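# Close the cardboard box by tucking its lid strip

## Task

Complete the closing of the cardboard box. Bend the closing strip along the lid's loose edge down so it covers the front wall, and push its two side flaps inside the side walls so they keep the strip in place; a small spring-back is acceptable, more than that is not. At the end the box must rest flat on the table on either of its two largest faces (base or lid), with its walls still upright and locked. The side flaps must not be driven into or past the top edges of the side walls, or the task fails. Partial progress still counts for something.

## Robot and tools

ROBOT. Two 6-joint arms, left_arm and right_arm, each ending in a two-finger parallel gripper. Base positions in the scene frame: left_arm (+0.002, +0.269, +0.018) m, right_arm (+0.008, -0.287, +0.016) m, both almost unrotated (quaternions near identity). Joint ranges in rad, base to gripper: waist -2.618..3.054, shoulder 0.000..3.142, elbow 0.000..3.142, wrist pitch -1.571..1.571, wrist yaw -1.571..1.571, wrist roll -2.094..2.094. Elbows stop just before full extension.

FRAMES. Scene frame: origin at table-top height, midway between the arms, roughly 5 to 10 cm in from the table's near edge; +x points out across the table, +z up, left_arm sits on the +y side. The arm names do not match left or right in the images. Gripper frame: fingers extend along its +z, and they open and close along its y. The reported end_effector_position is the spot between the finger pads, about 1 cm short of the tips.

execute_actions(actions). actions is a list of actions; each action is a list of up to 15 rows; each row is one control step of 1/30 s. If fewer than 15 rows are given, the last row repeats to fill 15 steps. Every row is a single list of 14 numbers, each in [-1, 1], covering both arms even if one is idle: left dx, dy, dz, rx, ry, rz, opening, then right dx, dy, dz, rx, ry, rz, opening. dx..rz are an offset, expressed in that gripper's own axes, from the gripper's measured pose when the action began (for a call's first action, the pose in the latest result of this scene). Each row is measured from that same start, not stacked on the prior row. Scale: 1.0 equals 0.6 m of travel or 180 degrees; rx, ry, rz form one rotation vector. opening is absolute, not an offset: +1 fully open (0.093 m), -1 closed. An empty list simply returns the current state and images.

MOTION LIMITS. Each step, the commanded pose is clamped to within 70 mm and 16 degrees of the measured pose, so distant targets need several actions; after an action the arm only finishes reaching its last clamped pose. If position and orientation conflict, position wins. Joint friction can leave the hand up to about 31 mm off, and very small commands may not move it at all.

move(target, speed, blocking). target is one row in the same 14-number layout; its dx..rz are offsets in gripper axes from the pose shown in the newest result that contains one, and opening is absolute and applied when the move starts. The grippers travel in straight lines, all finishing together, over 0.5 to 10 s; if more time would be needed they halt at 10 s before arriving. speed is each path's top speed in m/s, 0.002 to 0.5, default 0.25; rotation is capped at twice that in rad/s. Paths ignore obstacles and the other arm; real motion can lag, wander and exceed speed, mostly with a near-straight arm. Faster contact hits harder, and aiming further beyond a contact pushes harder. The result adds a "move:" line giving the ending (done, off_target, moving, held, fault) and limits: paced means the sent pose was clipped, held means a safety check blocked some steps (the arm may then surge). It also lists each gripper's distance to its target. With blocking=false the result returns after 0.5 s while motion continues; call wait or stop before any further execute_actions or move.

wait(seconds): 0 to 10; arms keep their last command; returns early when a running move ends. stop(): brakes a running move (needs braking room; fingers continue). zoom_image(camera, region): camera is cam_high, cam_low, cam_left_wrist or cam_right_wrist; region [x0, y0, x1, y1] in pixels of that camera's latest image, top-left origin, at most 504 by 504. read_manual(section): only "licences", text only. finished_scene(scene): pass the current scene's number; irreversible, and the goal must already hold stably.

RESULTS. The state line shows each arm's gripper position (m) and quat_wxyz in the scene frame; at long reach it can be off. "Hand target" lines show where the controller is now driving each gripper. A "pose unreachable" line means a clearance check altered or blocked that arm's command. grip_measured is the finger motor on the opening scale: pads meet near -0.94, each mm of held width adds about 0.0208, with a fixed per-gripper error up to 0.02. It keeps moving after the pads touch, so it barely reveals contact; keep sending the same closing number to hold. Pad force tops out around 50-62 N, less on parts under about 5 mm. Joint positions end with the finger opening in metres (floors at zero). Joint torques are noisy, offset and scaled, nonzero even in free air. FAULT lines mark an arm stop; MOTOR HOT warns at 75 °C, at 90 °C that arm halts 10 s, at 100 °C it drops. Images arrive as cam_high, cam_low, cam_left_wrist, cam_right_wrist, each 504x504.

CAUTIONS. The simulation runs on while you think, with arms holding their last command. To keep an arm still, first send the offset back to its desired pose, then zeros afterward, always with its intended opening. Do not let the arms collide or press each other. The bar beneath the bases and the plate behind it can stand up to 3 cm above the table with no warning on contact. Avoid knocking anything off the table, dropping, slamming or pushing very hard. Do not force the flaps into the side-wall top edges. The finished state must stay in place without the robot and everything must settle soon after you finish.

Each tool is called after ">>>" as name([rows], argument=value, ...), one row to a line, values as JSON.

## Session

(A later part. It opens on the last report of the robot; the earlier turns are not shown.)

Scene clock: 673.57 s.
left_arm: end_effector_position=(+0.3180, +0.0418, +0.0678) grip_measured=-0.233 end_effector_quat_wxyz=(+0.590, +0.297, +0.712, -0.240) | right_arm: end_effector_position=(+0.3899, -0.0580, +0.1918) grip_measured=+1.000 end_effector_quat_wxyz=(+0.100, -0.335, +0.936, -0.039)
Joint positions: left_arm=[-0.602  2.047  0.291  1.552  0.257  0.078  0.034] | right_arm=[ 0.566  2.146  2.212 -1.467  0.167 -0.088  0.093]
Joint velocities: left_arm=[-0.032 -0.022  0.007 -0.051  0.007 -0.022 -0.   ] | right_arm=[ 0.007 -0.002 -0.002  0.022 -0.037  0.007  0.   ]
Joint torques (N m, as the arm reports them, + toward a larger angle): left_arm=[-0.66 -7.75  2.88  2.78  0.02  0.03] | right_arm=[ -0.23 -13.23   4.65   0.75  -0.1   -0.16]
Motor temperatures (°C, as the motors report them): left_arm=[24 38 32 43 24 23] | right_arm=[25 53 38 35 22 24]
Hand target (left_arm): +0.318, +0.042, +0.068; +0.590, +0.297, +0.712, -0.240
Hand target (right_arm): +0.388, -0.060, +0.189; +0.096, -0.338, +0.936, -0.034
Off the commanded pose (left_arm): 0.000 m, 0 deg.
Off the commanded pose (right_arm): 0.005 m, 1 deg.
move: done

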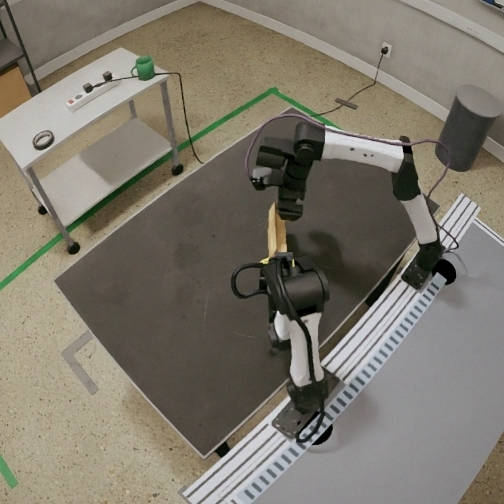

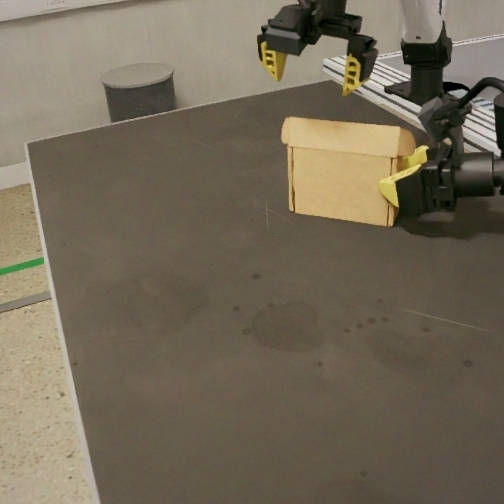

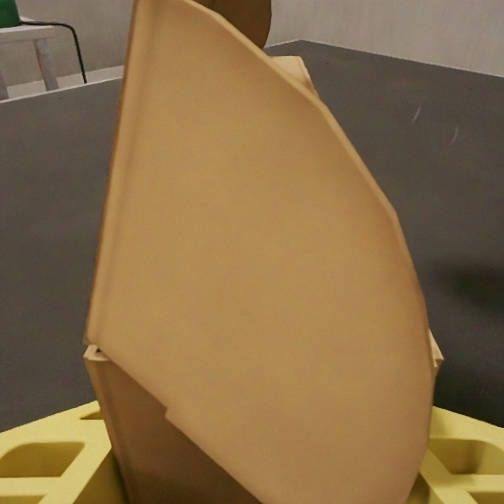

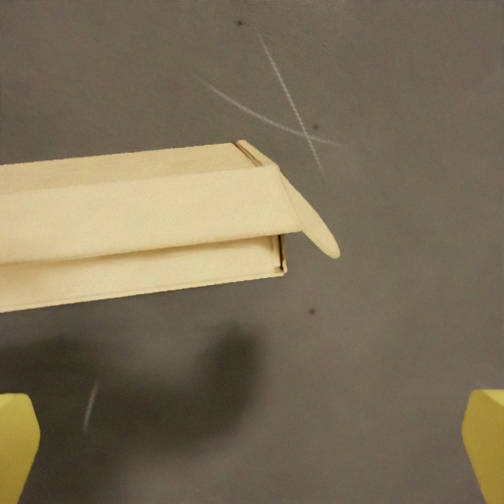

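>>> move(target=[0,0,0,0,0,0,-0.25, 0,0,0.092,0,0,0,1], speed=0.08)

>>> move(target=[0,0,0,0,0,0,-0.25, -0.04,0,0,0,0,0,1], speed=0.04)

Scene clock: 683.03 s.
left_arm: end_effector_position=(+0.3180, +0.0418, +0.0678) grip_measured=-0.233 end_effector_quat_wxyz=(+0.590, +0.297, +0.712, -0.240) | right_arm: end_effector_position=(+0.4017, -0.0552, +0.1424) grip_measured=+1.000 end_effector_quat_wxyz=(+0.105, -0.334, +0.936, -0.039)
Joint positions: left_arm=[-0.602  2.047  0.291  1.552  0.257  0.078  0.034] | right_arm=[ 0.552  2.14   2.001 -1.252  0.167 -0.101  0.093]
Joint velocities: left_arm=[-0.007 -0.007 -0.002 -0.007 -0.051 -0.066  0.   ] | right_arm=[-0.012 -0.012 -0.017 -0.022  0.022 -0.007  0.   ]
Joint torques (N m, as the arm reports them, + toward a larger angle): left_arm=[-0.61 -7.59  2.87  2.75  0.02  0.08] | right_arm=[ -0.26 -13.12   4.95   0.75  -0.06  -0.16]
Motor temperatures (°C, as the motors report them): left_arm=[24 38 32 44 24 23] | right_arm=[25 54 38 35 22 24]
Hand target (left_arm): +0.318, +0.042, +0.068; +0.590, +0.297, +0.712, -0.240
Hand target (right_arm): +0.401, -0.058, +0.138; +0.100, -0.335, +0.936, -0.039
Off the commanded pose (left_arm): 0.000 m, 0 deg.
Off the commanded pose (right_arm): 0.006 m, 0 deg.
move: done

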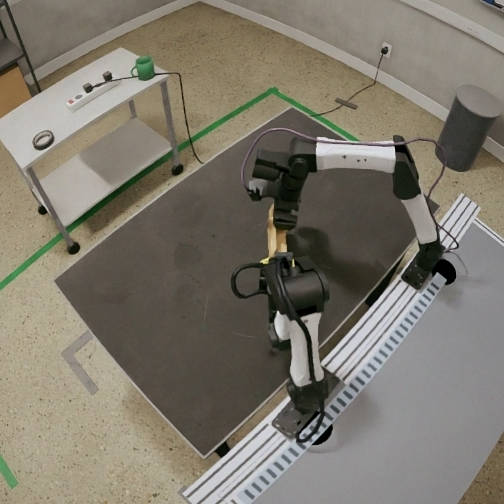

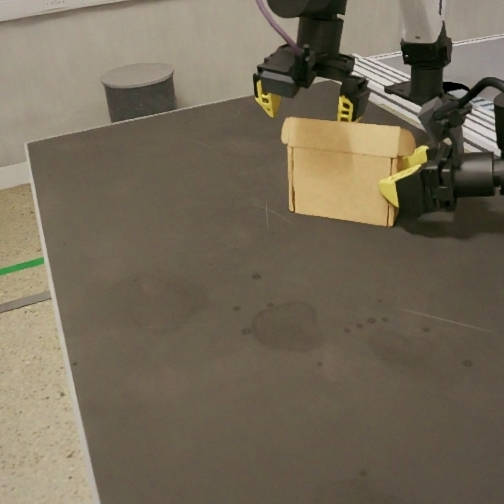

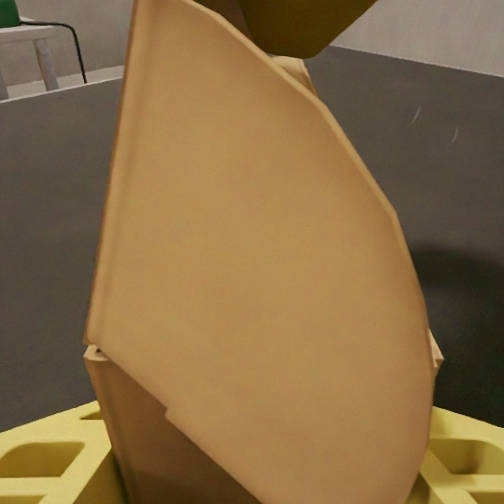

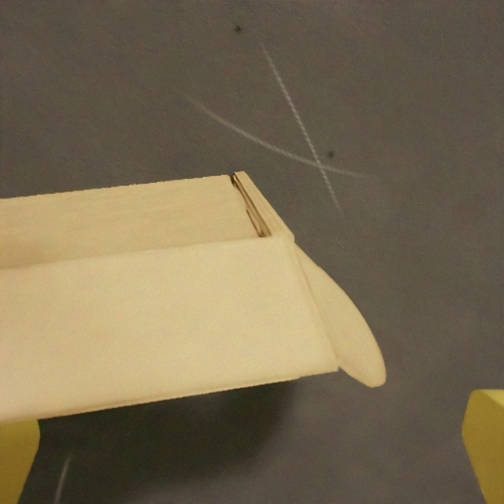

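Scene clock: 684.00 s.
left_arm: end_effector_position=(+0.3181, +0.0420, +0.0677) grip_measured=-0.233 end_effector_quat_wxyz=(+0.590, +0.296, +0.712, -0.240) | right_arm: end_effector_position=(+0.4174, -0.0446, +0.1488) grip_measured=+1.000 end_effector_quat_wxyz=(+0.105, -0.334, +0.936, -0.039)
Joint positions: left_arm=[-0.602  2.047  0.291  1.552  0.256  0.078  0.034] | right_arm=[ 0.552  2.243  2.194 -1.341  0.167 -0.101  0.093]
Joint velocities: left_arm=[ 0.007  0.002 -0.027  0.11  -0.037  0.037 -0.   ] | right_arm=[-0.017  0.022  0.017 -0.022  0.007 -0.037  0.   ]
Joint torques (N m, as the arm reports them, + toward a larger angle): left_arm=[-0.62 -7.76  2.76  2.76  0.03  0.08] | right_arm=[  0.79 -12.05   7.77   0.64  -0.01  -0.02]
Motor temperatures (°C, as the motors report them): left_arm=[24 38 32 44 24 23] | right_arm=[25 54 38 35 22 24]
Hand target (left_arm): +0.318, +0.042, +0.068; +0.590, +0.297, +0.712, -0.240
Hand target (right_arm): +0.419, -0.040, +0.146; +0.105, -0.334, +0.936, -0.039
Off the commanded pose (left_arm): 0.000 m, 0 deg.
Off the commanded pose (right_arm): 0.006 m, 0 deg.
move: done

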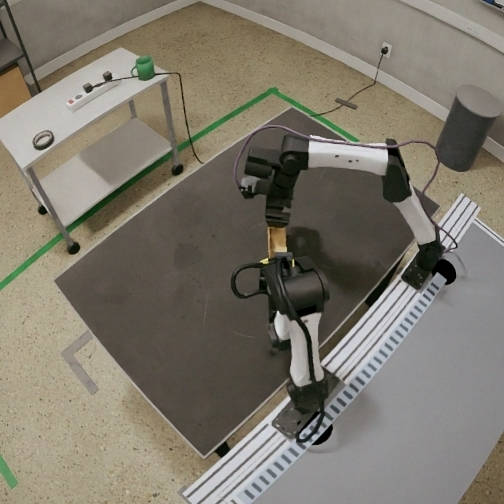

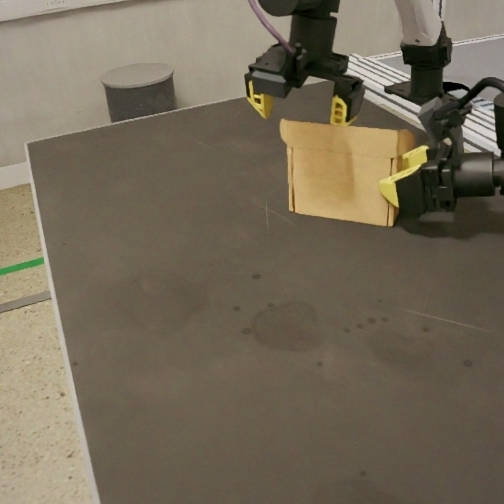

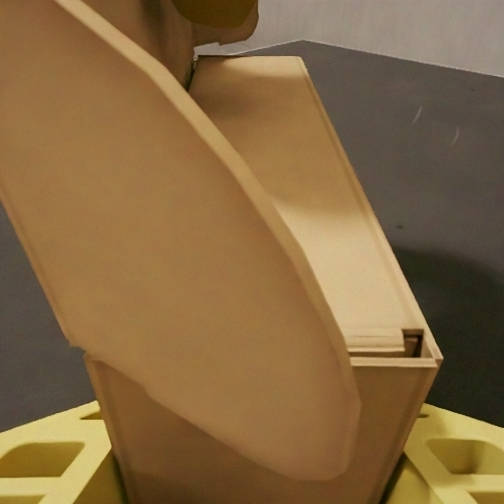

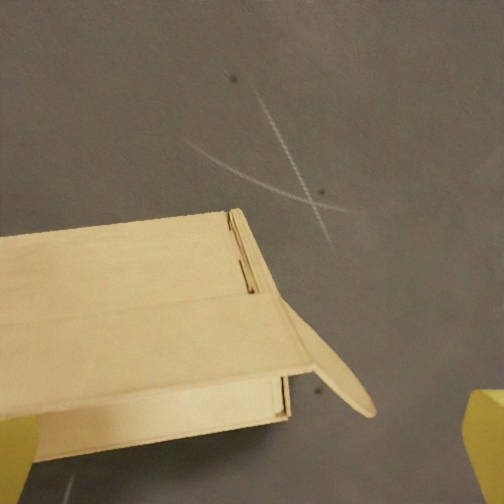

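>>> move(target=[0,0,0,0,0,0,-0.25, 0.005,0,0.025,-0.05,0,0,1], speed=0.04)

>>> move(target=[0,0,0,0,0,0,-0.25, 0.006,0.07,0,0,0,0,1], speed=0.03)

Scene clock: 701.53 s.
left_arm: end_effector_position=(+0.3183, +0.0421, +0.0677) grip_measured=-0.233 end_effector_quat_wxyz=(+0.590, +0.296, +0.712, -0.240) | right_arm: end_effector_position=(+0.4203, -0.0474, +0.1468) grip_measured=+1.000 end_effector_quat_wxyz=(+0.091, -0.339, +0.936, +0.026)
Joint positions: left_arm=[-0.602  2.047  0.291  1.552  0.254  0.078  0.034] | right_arm=[ 0.493  2.243  2.195 -1.335  0.022 -0.156  0.093]
Joint velocities: left_arm=[ 0.012  0.002  0.012  0.081 -0.022 -0.066  0.   ] | right_arm=[ 0.002  0.007  0.007 -0.051 -0.007 -0.066  0.   ]
Joint torques (N m, as the arm reports them, + toward a larger angle): left_arm=[-0.69 -7.72  2.9   2.77  0.03  0.08] | right_arm=[ -0.15 -12.4    4.87   0.79  -0.29  -0.11]
Motor temperatures (°C, as the motors report them): left_arm=[24 38 32 44 24 23] | right_arm=[25 54 40 34 22 24]
Hand target (left_arm): +0.318, +0.042, +0.068; +0.590, +0.296, +0.712, -0.240
Hand target (right_arm): +0.418, -0.047, +0.133; +0.076, -0.341, +0.936, +0.033
Off the commanded pose (left_arm): 0.000 m, 0 deg.
Off the commanded pose (right_arm): 0.013 m, 2 deg.
move: off_target (right_arm)

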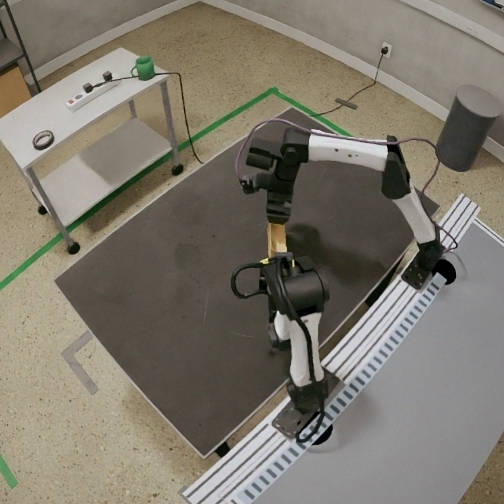

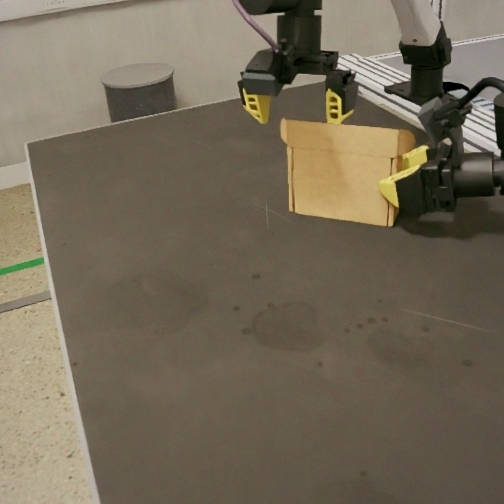

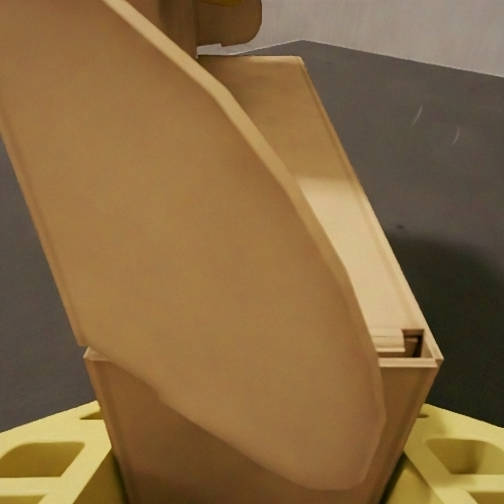

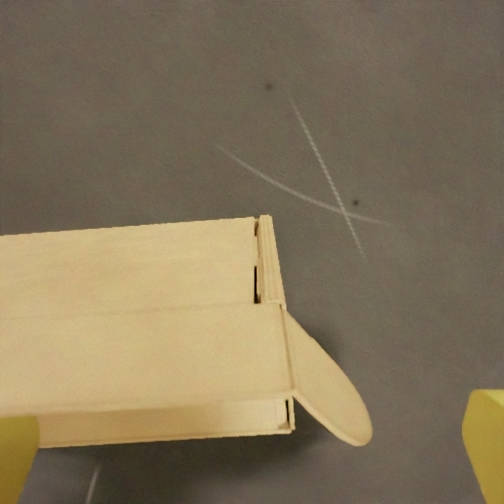

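Scene clock: 703.23 s.
left_arm: end_effector_position=(+0.3187, +0.0426, +0.0677) grip_measured=-0.233 end_effector_quat_wxyz=(+0.590, +0.294, +0.713, -0.238) | right_arm: end_effector_position=(+0.3952, -0.0246, +0.1490) grip_measured=+1.000 end_effector_quat_wxyz=(+0.088, -0.333, +0.938, +0.026)
Joint positions: left_arm=[-0.602  2.047  0.291  1.552  0.25   0.078  0.034] | right_arm=[ 0.567  2.204  2.135 -1.321  0.036 -0.07   0.093]
Joint velocities: left_arm=[ 0.022  0.012 -0.017  0.037 -0.051 -0.007 -0.001] | right_arm=[ 0.017  0.012 -0.012 -0.007  0.007  0.051  0.   ]
Joint torques (N m, as the arm reports them, + toward a larger angle): left_arm=[-0.74 -7.68  2.89  2.77  0.06  0.05] | right_arm=[  1.64 -13.79   4.86   0.83  -0.06  -0.03]
Motor temperatures (°C, as the motors report them): left_arm=[24 38 32 44 24 23] | right_arm=[25 54 40 34 22 24]
Hand target (left_arm): +0.318, +0.042, +0.068; +0.590, +0.296, +0.712, -0.240
Hand target (right_arm): +0.390, -0.018, +0.146; +0.090, -0.339, +0.936, +0.028
Off the commanded pose (left_arm): 0.001 m, 0 deg.
Off the commanded pose (right_arm): 0.009 m, 1 deg.
move: done

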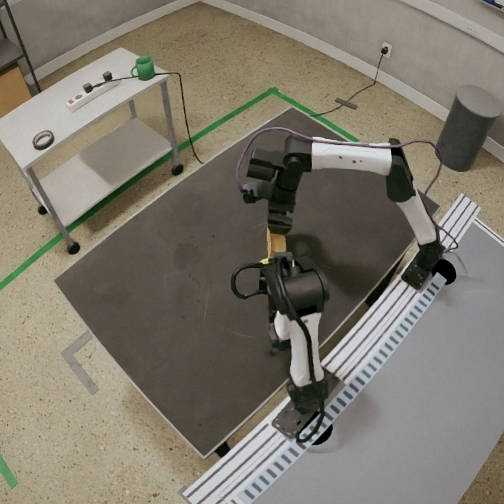

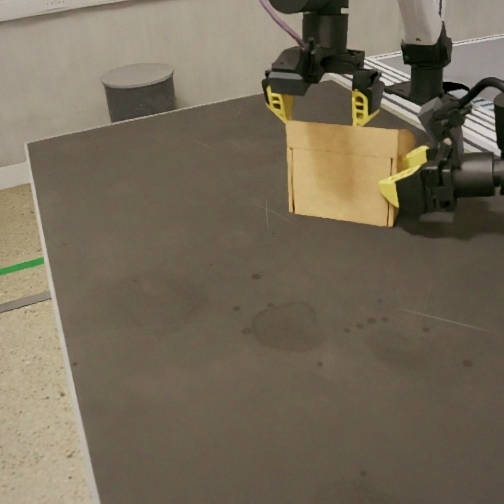

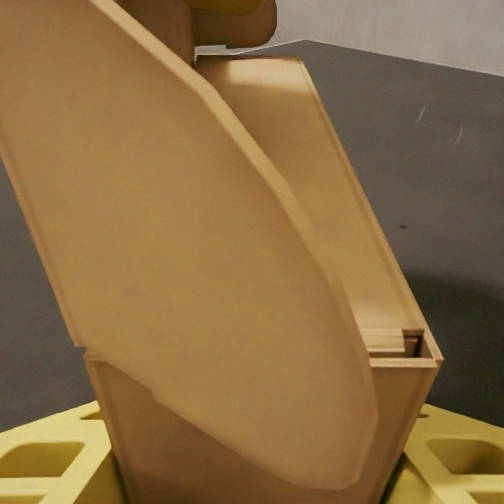

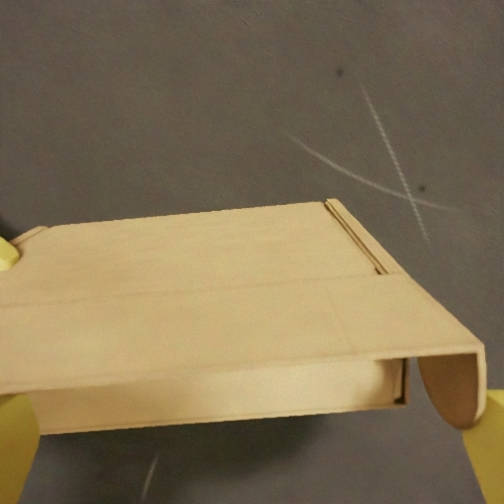

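>>> move(target=[0,0,0,0,0,0,-0.25, 0.005,0.01,0.04,0,0,0,1], speed=0.03)

>>> execute_actions([
  [[0,0,0,0,0,0,-0.25,0,0,0,0,0,0,0.8]],
  [[0,0,0,0,0,0,-0.25,0,0,0,0,0,0,0.6]],
  [[0,0,0,0,0,0,-0.25,0,0,0,0,0,0,0.4]],
])

Scene clock: 711.43 s.
left_arm: end_effector_position=(+0.3188, +0.0427, +0.0677) grip_measured=-0.233 end_effector_quat_wxyz=(+0.591, +0.294, +0.713, -0.238) | right_arm: end_effector_position=(+0.3956, -0.0234, +0.1282) grip_measured=+1.000 end_effector_quat_wxyz=(+0.086, -0.332, +0.939, +0.026)
Joint positions: left_arm=[-0.602  2.047  0.291  1.552  0.25   0.078  0.034] | right_arm=[ 0.567  2.202  2.049 -1.243  0.036 -0.068  0.093]
Joint velocities: left_arm=[-0.007 -0.007 -0.012 -0.007 -0.022 -0.007  0.001] | right_arm=[-0.017 -0.002 -0.007  0.022  0.022 -0.066  0.   ]
Joint torques (N m, as the arm reports them, + toward a larger angle): left_arm=[-0.62 -7.76  2.79  2.8   0.03  0.08] | right_arm=[  1.24 -14.05   4.73   0.84  -0.07  -0.01]
Motor temperatures (°C, as the motors report them): left_arm=[24 38 32 44 24 23] | right_arm=[25 55 39 34 22 24]
Hand target (left_arm): +0.319, +0.043, +0.068; +0.590, +0.294, +0.713, -0.238
Hand target (right_arm): +0.392, -0.019, +0.125; +0.088, -0.333, +0.938, +0.027
Off the commanded pose (left_arm): 0.000 m, 0 deg.
Off the commanded pose (right_arm): 0.006 m, 0 deg.
move: done

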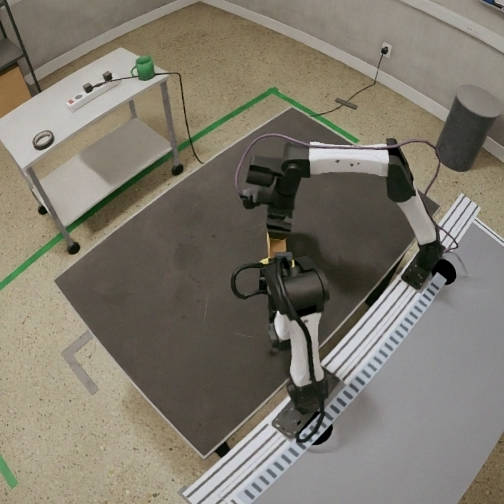

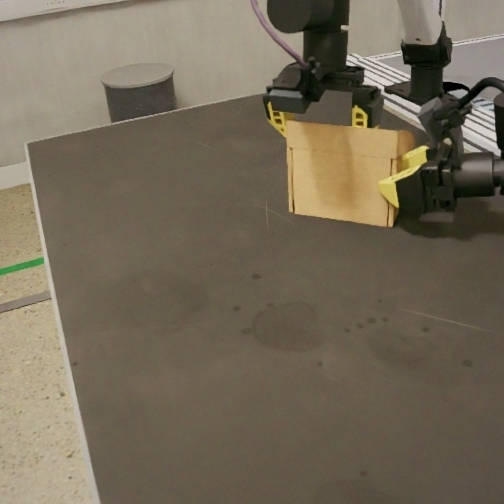

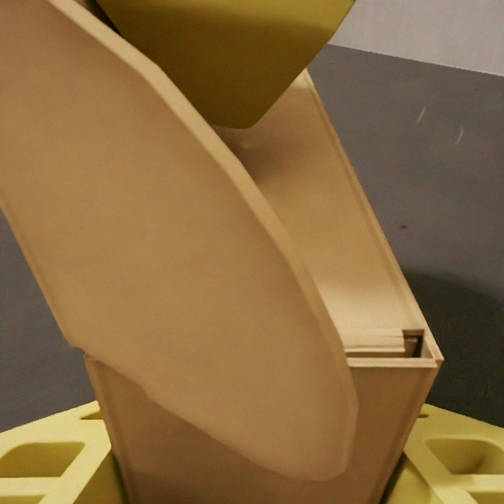

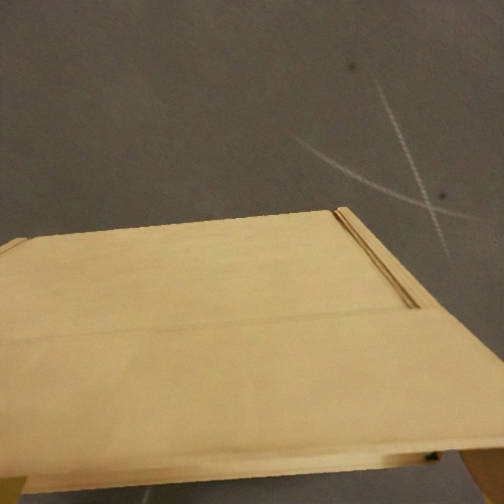

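Scene clock: 712.93 s.
left_arm: end_effector_position=(+0.3190, +0.0429, +0.0677) grip_measured=-0.233 end_effector_quat_wxyz=(+0.591, +0.294, +0.713, -0.237) | right_arm: end_effector_position=(+0.3963, -0.0245, +0.1281) grip_measured=+0.402 end_effector_quat_wxyz=(+0.087, -0.332, +0.939, +0.022)
Joint positions: left_arm=[-0.602  2.047  0.291  1.552  0.248  0.078  0.034] | right_arm=[ 0.567  2.202  2.049 -1.243  0.044 -0.068  0.064]
Joint velocities: left_arm=[-0.007  0.007 -0.012 -0.066  0.022 -0.051 -0.001] | right_arm=[ 0.007 -0.002 -0.007  0.022  0.022  0.007 -0.001]
Joint torques (N m, as the arm reports them, + toward a larger angle): left_arm=[-0.62 -7.66  2.93  2.76  0.    0.04] | right_arm=[  0.28 -13.21   6.33   0.64  -0.14  -0.06]
Motor temperatures (°C, as the motors report them): left_arm=[24 38 32 44 24 23] | right_arm=[25 55 40 34 22 24]
Hand target (left_arm): +0.319, +0.043, +0.068; +0.591, +0.294, +0.713, -0.237
Hand target (right_arm): +0.396, -0.024, +0.128; +0.086, -0.332, +0.939, +0.024
Off the commanded pose (left_arm): 0.000 m, 0 deg.
Off the commanded pose (right_arm): 0.001 m, 0 deg.

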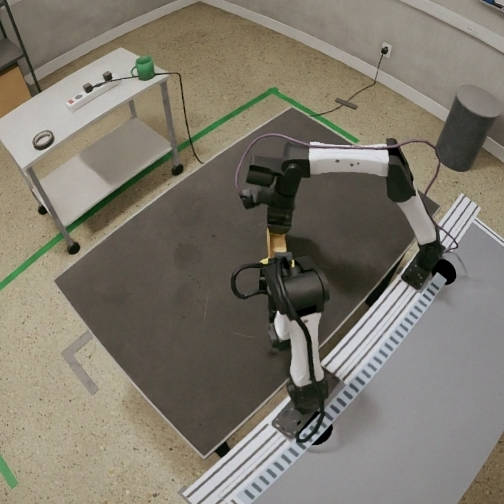

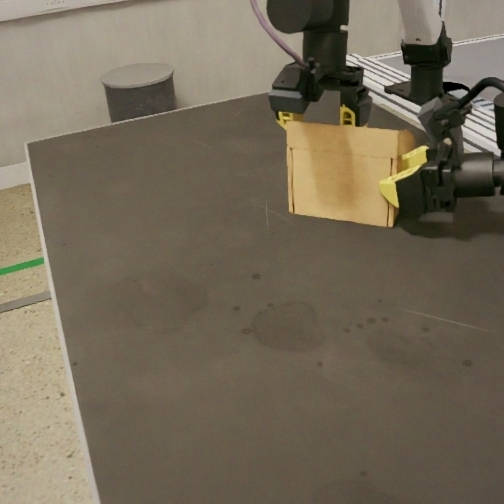

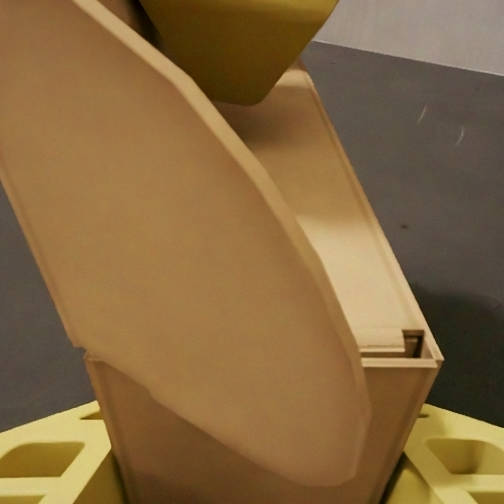

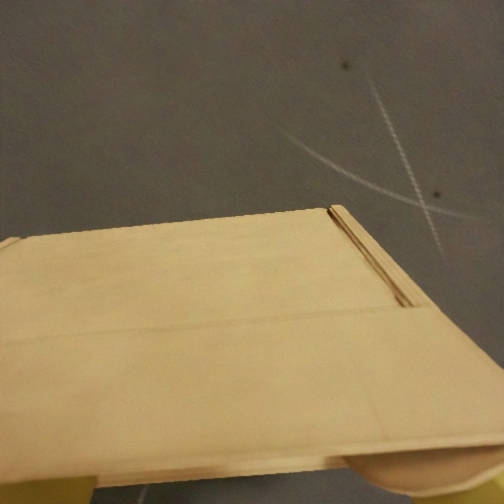

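>>> execute_actions([
  [[0,0,0,0,0,0,-0.25,0,0,0,0,0,0,0.7]],
  [[0,0,0,0,0,0,-0.25,0,0,0,0,0,0,1]],
])

>>> move(target=[0,0,0,0,0,0,-0.25, 0,-0.05,-0.04,0,0,0,1], speed=0.04)

Scene clock: 718.33 s.
left_arm: end_effector_position=(+0.3191, +0.0430, +0.0676) grip_measured=-0.233 end_effector_quat_wxyz=(+0.591, +0.294, +0.713, -0.237) | right_arm: end_effector_position=(+0.3963, -0.0245, +0.1281) grip_measured=+1.000 end_effector_quat_wxyz=(+0.087, -0.332, +0.939, +0.022)
Joint positions: left_arm=[-0.602  2.047  0.291  1.552  0.247  0.078  0.034] | right_arm=[ 0.567  2.202  2.049 -1.243  0.044 -0.068  0.093]
Joint velocities: left_arm=[ 0.022 -0.012 -0.012 -0.022 -0.022  0.007  0.001] | right_arm=[-0.022 -0.012 -0.002 -0.051  0.037 -0.007  0.   ]
Joint torques (N m, as the arm reports them, + toward a larger angle): left_arm=[-0.67 -7.67  2.85  2.8   0.02  0.03] | right_arm=[  0.2  -13.07   6.46   0.61  -0.1   -0.06]
Motor temperatures (°C, as the motors report them): left_arm=[24 38 32 44 24 23] | right_arm=[25 56 40 34 22 24]
Hand target (left_arm): +0.319, +0.043, +0.068; +0.591, +0.294, +0.713, -0.237
Hand target (right_arm): +0.396, -0.024, +0.128; +0.087, -0.332, +0.939, +0.022
Off the commanded pose (left_arm): 0.000 m, 0 deg.
Off the commanded pose (right_arm): 0.000 m, 0 deg.

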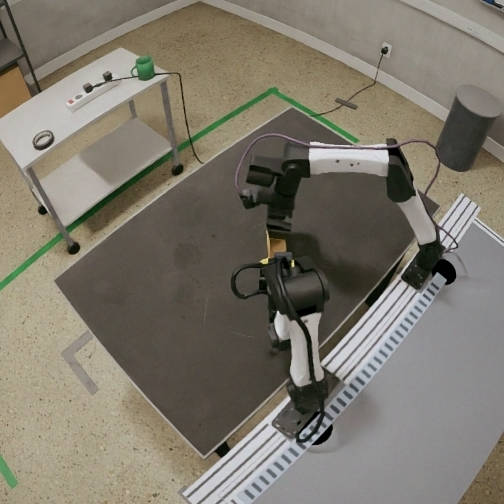

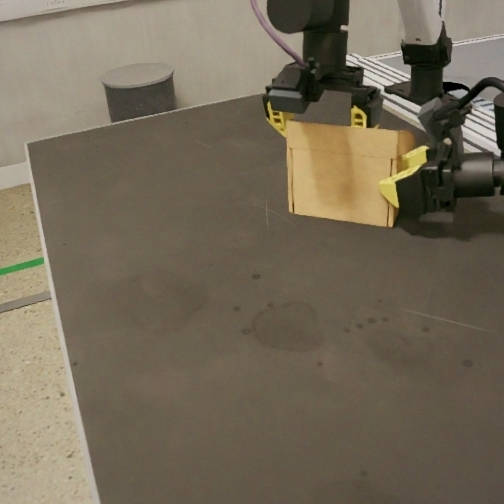

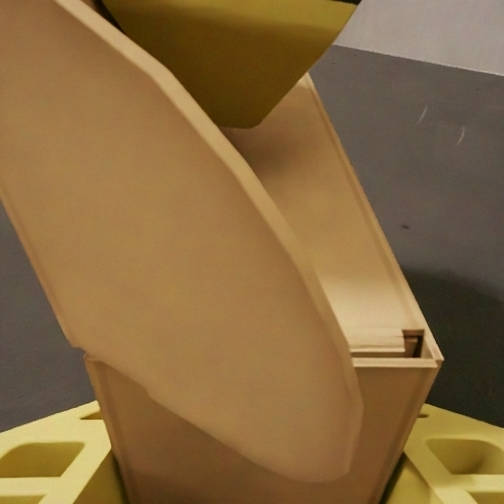

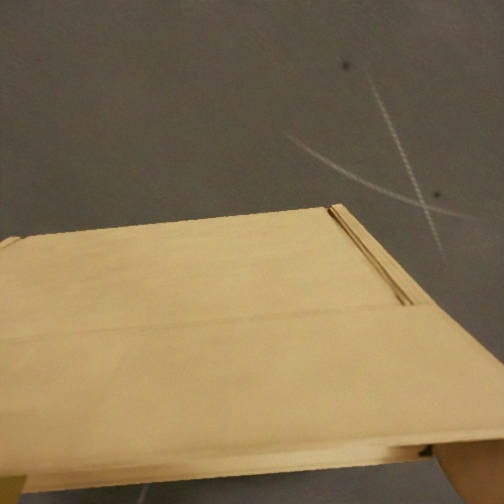

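Scene clock: 719.70 s.
left_arm: end_effector_position=(+0.3192, +0.0430, +0.0677) grip_measured=-0.233 end_effector_quat_wxyz=(+0.591, +0.293, +0.713, -0.237) | right_arm: end_effector_position=(+0.4120, -0.0504, +0.1529) grip_measured=+1.000 end_effector_quat_wxyz=(+0.092, -0.329, +0.939, +0.018)
Joint positions: left_arm=[-0.602  2.047  0.291  1.552  0.247  0.078  0.034] | right_arm=[ 0.505  2.202  2.15  -1.333  0.044 -0.127  0.093]
Joint velocities: left_arm=[-0.007 -0.002  0.002 -0.007  0.007 -0.051 -0.001] | right_arm=[-0.007 -0.022  0.017  0.007  0.081 -0.007  0.   ]
Joint torques (N m, as the arm reports them, + toward a larger angle): left_arm=[-0.71 -7.73  2.88  2.77  0.01  0.03] | right_arm=[ -0.15 -12.07   7.69   0.49  -0.19  -0.16]
Motor temperatures (°C, as the motors report them): left_arm=[24 38 32 44 24 23] | right_arm=[25 56 40 34 22 24]
Hand target (left_arm): +0.319, +0.043, +0.068; +0.591, +0.294, +0.713, -0.237
Hand target (right_arm): +0.412, -0.050, +0.152; +0.087, -0.332, +0.939, +0.021
Off the commanded pose (left_arm): 0.000 m, 0 deg.
Off the commanded pose (right_arm): 0.001 m, 1 deg.
move: done

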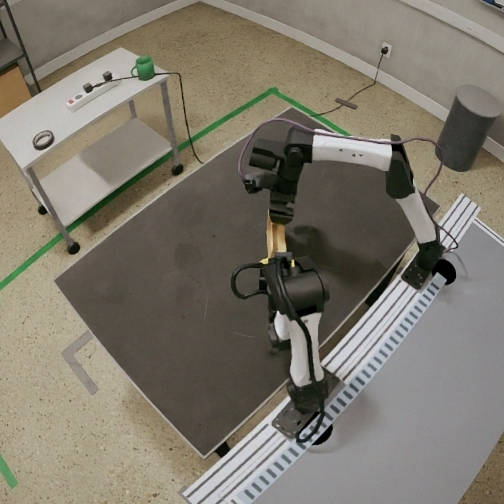

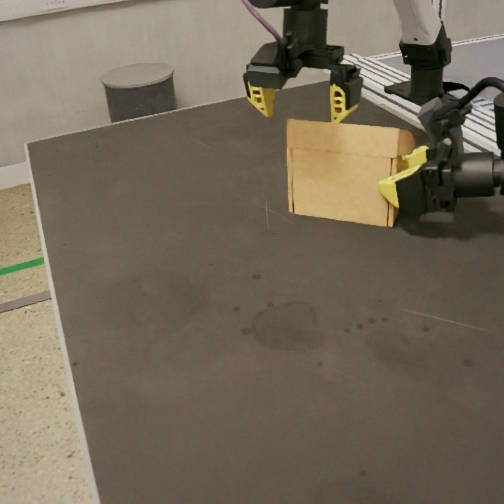

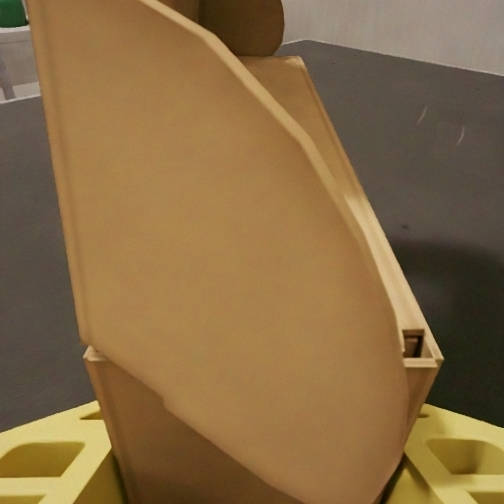

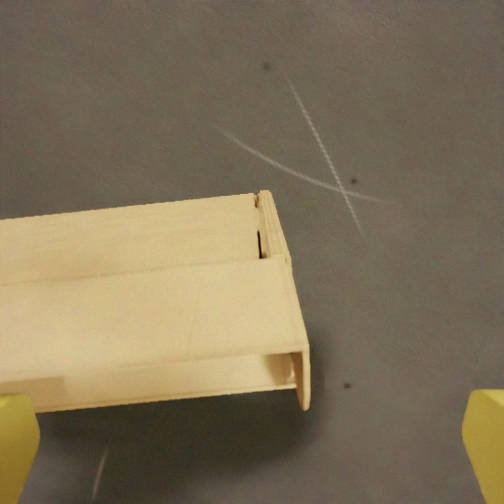

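>>> move(target=[0,0,0,0,0,0,-0.25, 0.02,0,-0.06,0,0,0,1], speed=0.1)

>>> move(target=[0,0,0,0,0,0,-0.25, 0.018,0.21,0,0,0,-0.055,1], speed=0.1)

Scene clock: 733.60 s.
left_arm: end_effector_position=(+0.3192, +0.0430, +0.0677) grip_measured=-0.233 end_effector_quat_wxyz=(+0.591, +0.293, +0.713, -0.237) | right_arm: end_effector_position=(+0.3982, -0.0603, +0.1811) grip_measured=+1.000 end_effector_quat_wxyz=(+0.091, -0.330, +0.939, +0.017)
Joint positions: left_arm=[-0.602  2.047  0.291  1.552  0.247  0.078  0.034] | right_arm=[ 0.505  2.15   2.183 -1.42   0.044 -0.127  0.093]
Joint velocities: left_arm=[-0.007 -0.002 -0.007 -0.007  0.051  0.037 -0.001] | right_arm=[ 0.002 -0.012 -0.012  0.066 -0.022 -0.066  0.   ]
Joint torques (N m, as the arm reports them, + toward a larger angle): left_arm=[-0.72 -7.73  2.79  2.78 -0.01  0.07] | right_arm=[  0.14 -12.68   7.38   0.46  -0.1   -0.08]
Motor temperatures (°C, as the motors report them): left_arm=[24 38 31 44 24 23] | right_arm=[25 56 41 33 22 24]
Hand target (left_arm): +0.319, +0.043, +0.068; +0.591, +0.293, +0.713, -0.237
Hand target (right_arm): +0.398, -0.061, +0.186; +0.093, -0.329, +0.939, +0.018
Off the commanded pose (left_arm): 0.000 m, 0 deg.
Off the commanded pose (right_arm): 0.005 m, 0 deg.
move: done

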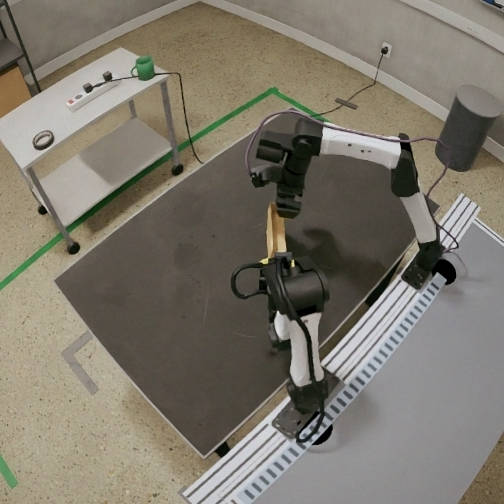

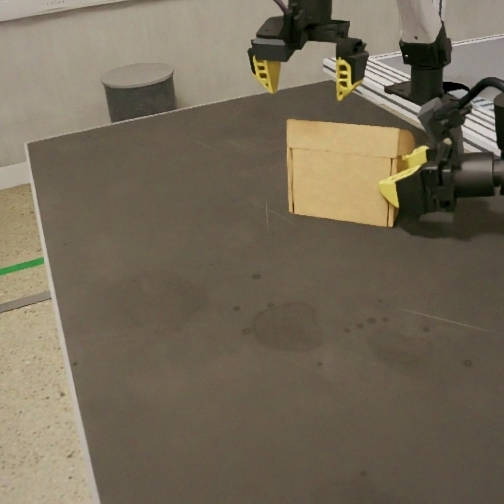

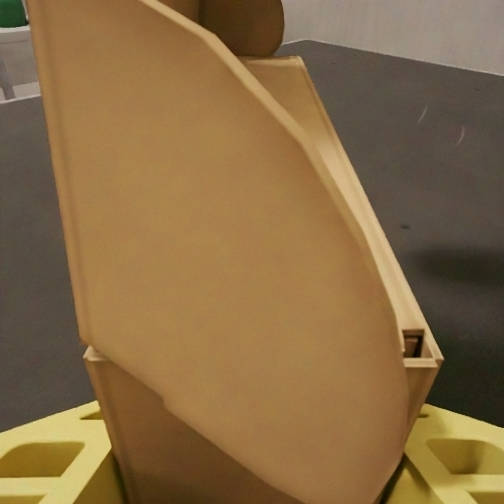

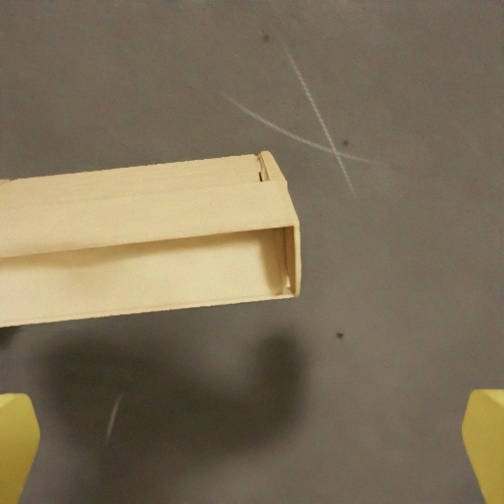

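Scene clock: 735.20 s.
left_arm: end_effector_position=(+0.3191, +0.0430, +0.0678) grip_measured=-0.233 end_effector_quat_wxyz=(+0.591, +0.294, +0.713, -0.237) | right_arm: end_effector_position=(+0.3226, +0.0204, +0.1836) grip_measured=+1.000 end_effector_quat_wxyz=(+0.102, -0.401, +0.911, +0.003)
Joint positions: left_arm=[-0.602  2.047  0.291  1.552  0.247  0.078  0.034] | right_arm=[ 0.779  2.1    2.094 -1.388  0.113 -0.013  0.093]
Joint velocities: left_arm=[-0.002  0.007  0.017  0.051  0.022  0.037 -0.001] | right_arm=[-0.002 -0.002  0.002 -0.037 -0.051  0.037  0.   ]
Joint torques (N m, as the arm reports them, + toward a larger angle): left_arm=[-0.7  -7.74  2.85  2.78  0.02  0.06] | right_arm=[  2.69 -12.2    4.86   0.76  -0.28   0.03]
Motor temperatures (°C, as the motors report them): left_arm=[24 38 31 44 24 23] | right_arm=[25 56 41 33 22 24]
Hand target (left_arm): +0.319, +0.043, +0.068; +0.591, +0.294, +0.713, -0.237
Hand target (right_arm): +0.309, +0.031, +0.178; +0.092, -0.410, +0.908, +0.014
Off the commanded pose (left_arm): 0.000 m, 0 deg.
Off the commanded pose (right_arm): 0.018 m, 2 deg.
move: off_target (right_arm)

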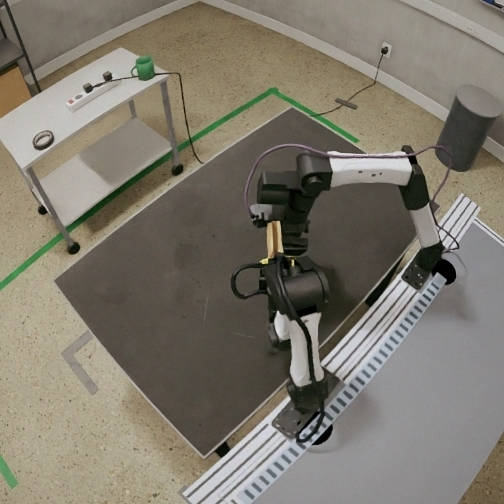

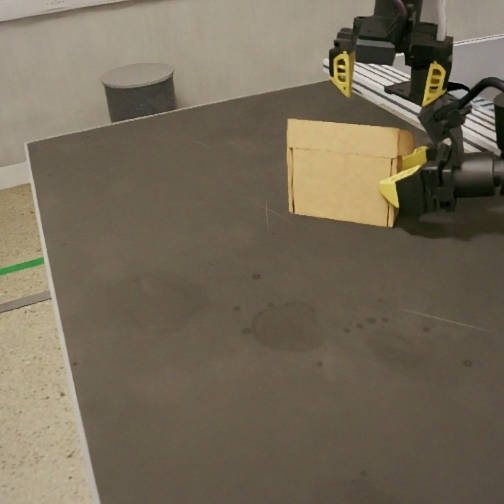

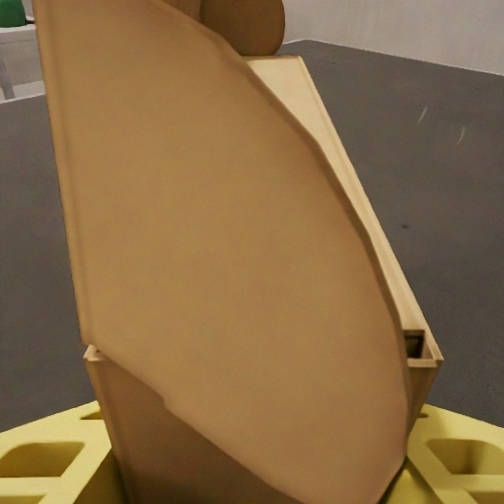

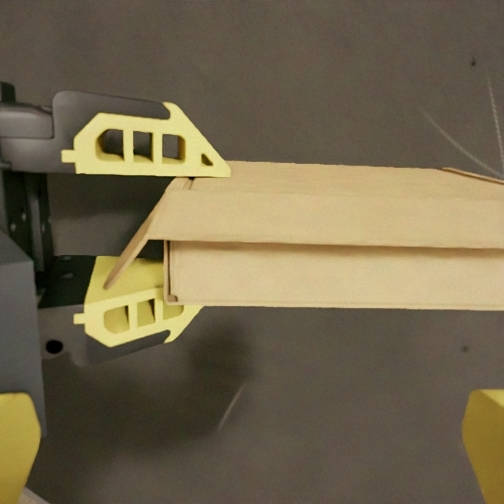

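>>> move(target=[0,0,0,0,0,0,-0.25, -0.01,-0.12,-0.02,0,0,0.52,1], speed=0.15)

Scene clock: 752.70 s.
left_arm: end_effector_position=(+0.3191, +0.0430, +0.0678) grip_measured=-0.233 end_effector_quat_wxyz=(+0.591, +0.294, +0.713, -0.237) | right_arm: end_effector_position=(+0.3776, -0.0259, +0.2046) grip_measured=+1.000 end_effector_quat_wxyz=(+0.081, +0.383, +0.917, +0.076)
Joint positions: left_arm=[-0.602  2.047  0.291  1.552  0.247  0.078  0.034] | right_arm=[ 0.618  2.167  2.294 -1.491  0.105  1.446  0.093]
Joint velocities: left_arm=[-0.012  0.007 -0.007 -0.022 -0.007 -0.037  0.   ] | right_arm=[-0.007 -0.002  0.007 -0.066  0.037  0.022  0.   ]
Joint torques (N m, as the arm reports them, + toward a larger angle): left_arm=[-0.63 -7.79  2.79  2.8   0.01  0.06] | right_arm=[ -0.27 -11.1    7.36   0.52  -0.14  -0.07]
Motor temperatures (°C, as the motors report them): left_arm=[24 38 31 45 24 23] | right_arm=[25 55 41 33 22 24]
Hand target (left_arm): +0.319, +0.043, +0.068; +0.591, +0.294, +0.713, -0.237
Hand target (right_arm): +0.378, -0.025, +0.201; +0.070, +0.389, +0.915, +0.075
Off the commanded pose (left_arm): 0.000 m, 0 deg.
Off the commanded pose (right_arm): 0.003 m, 2 deg.
move: done

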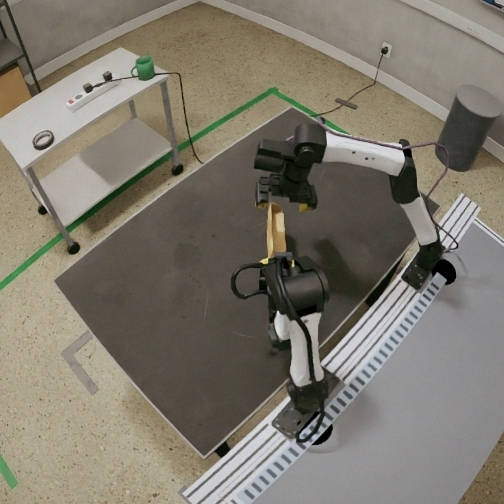

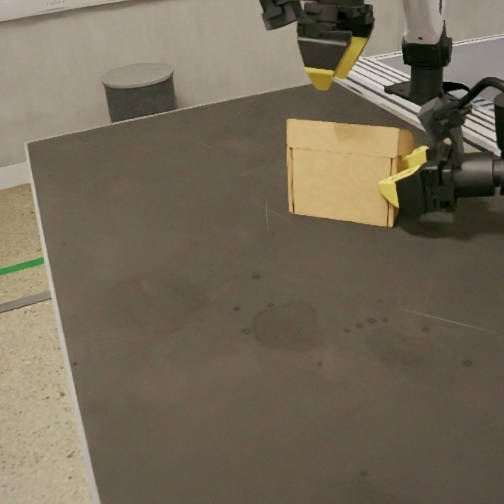

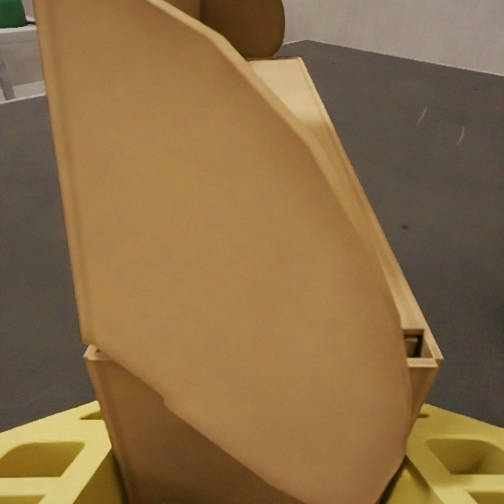

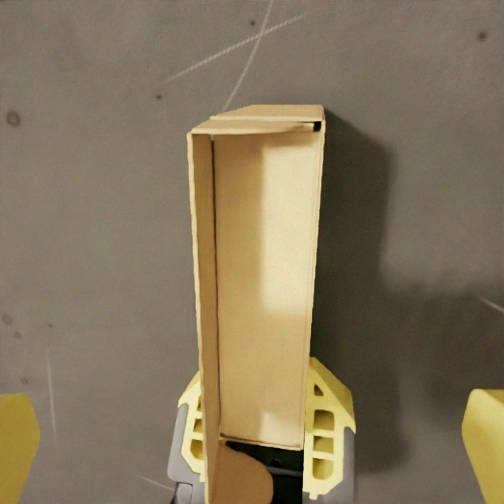

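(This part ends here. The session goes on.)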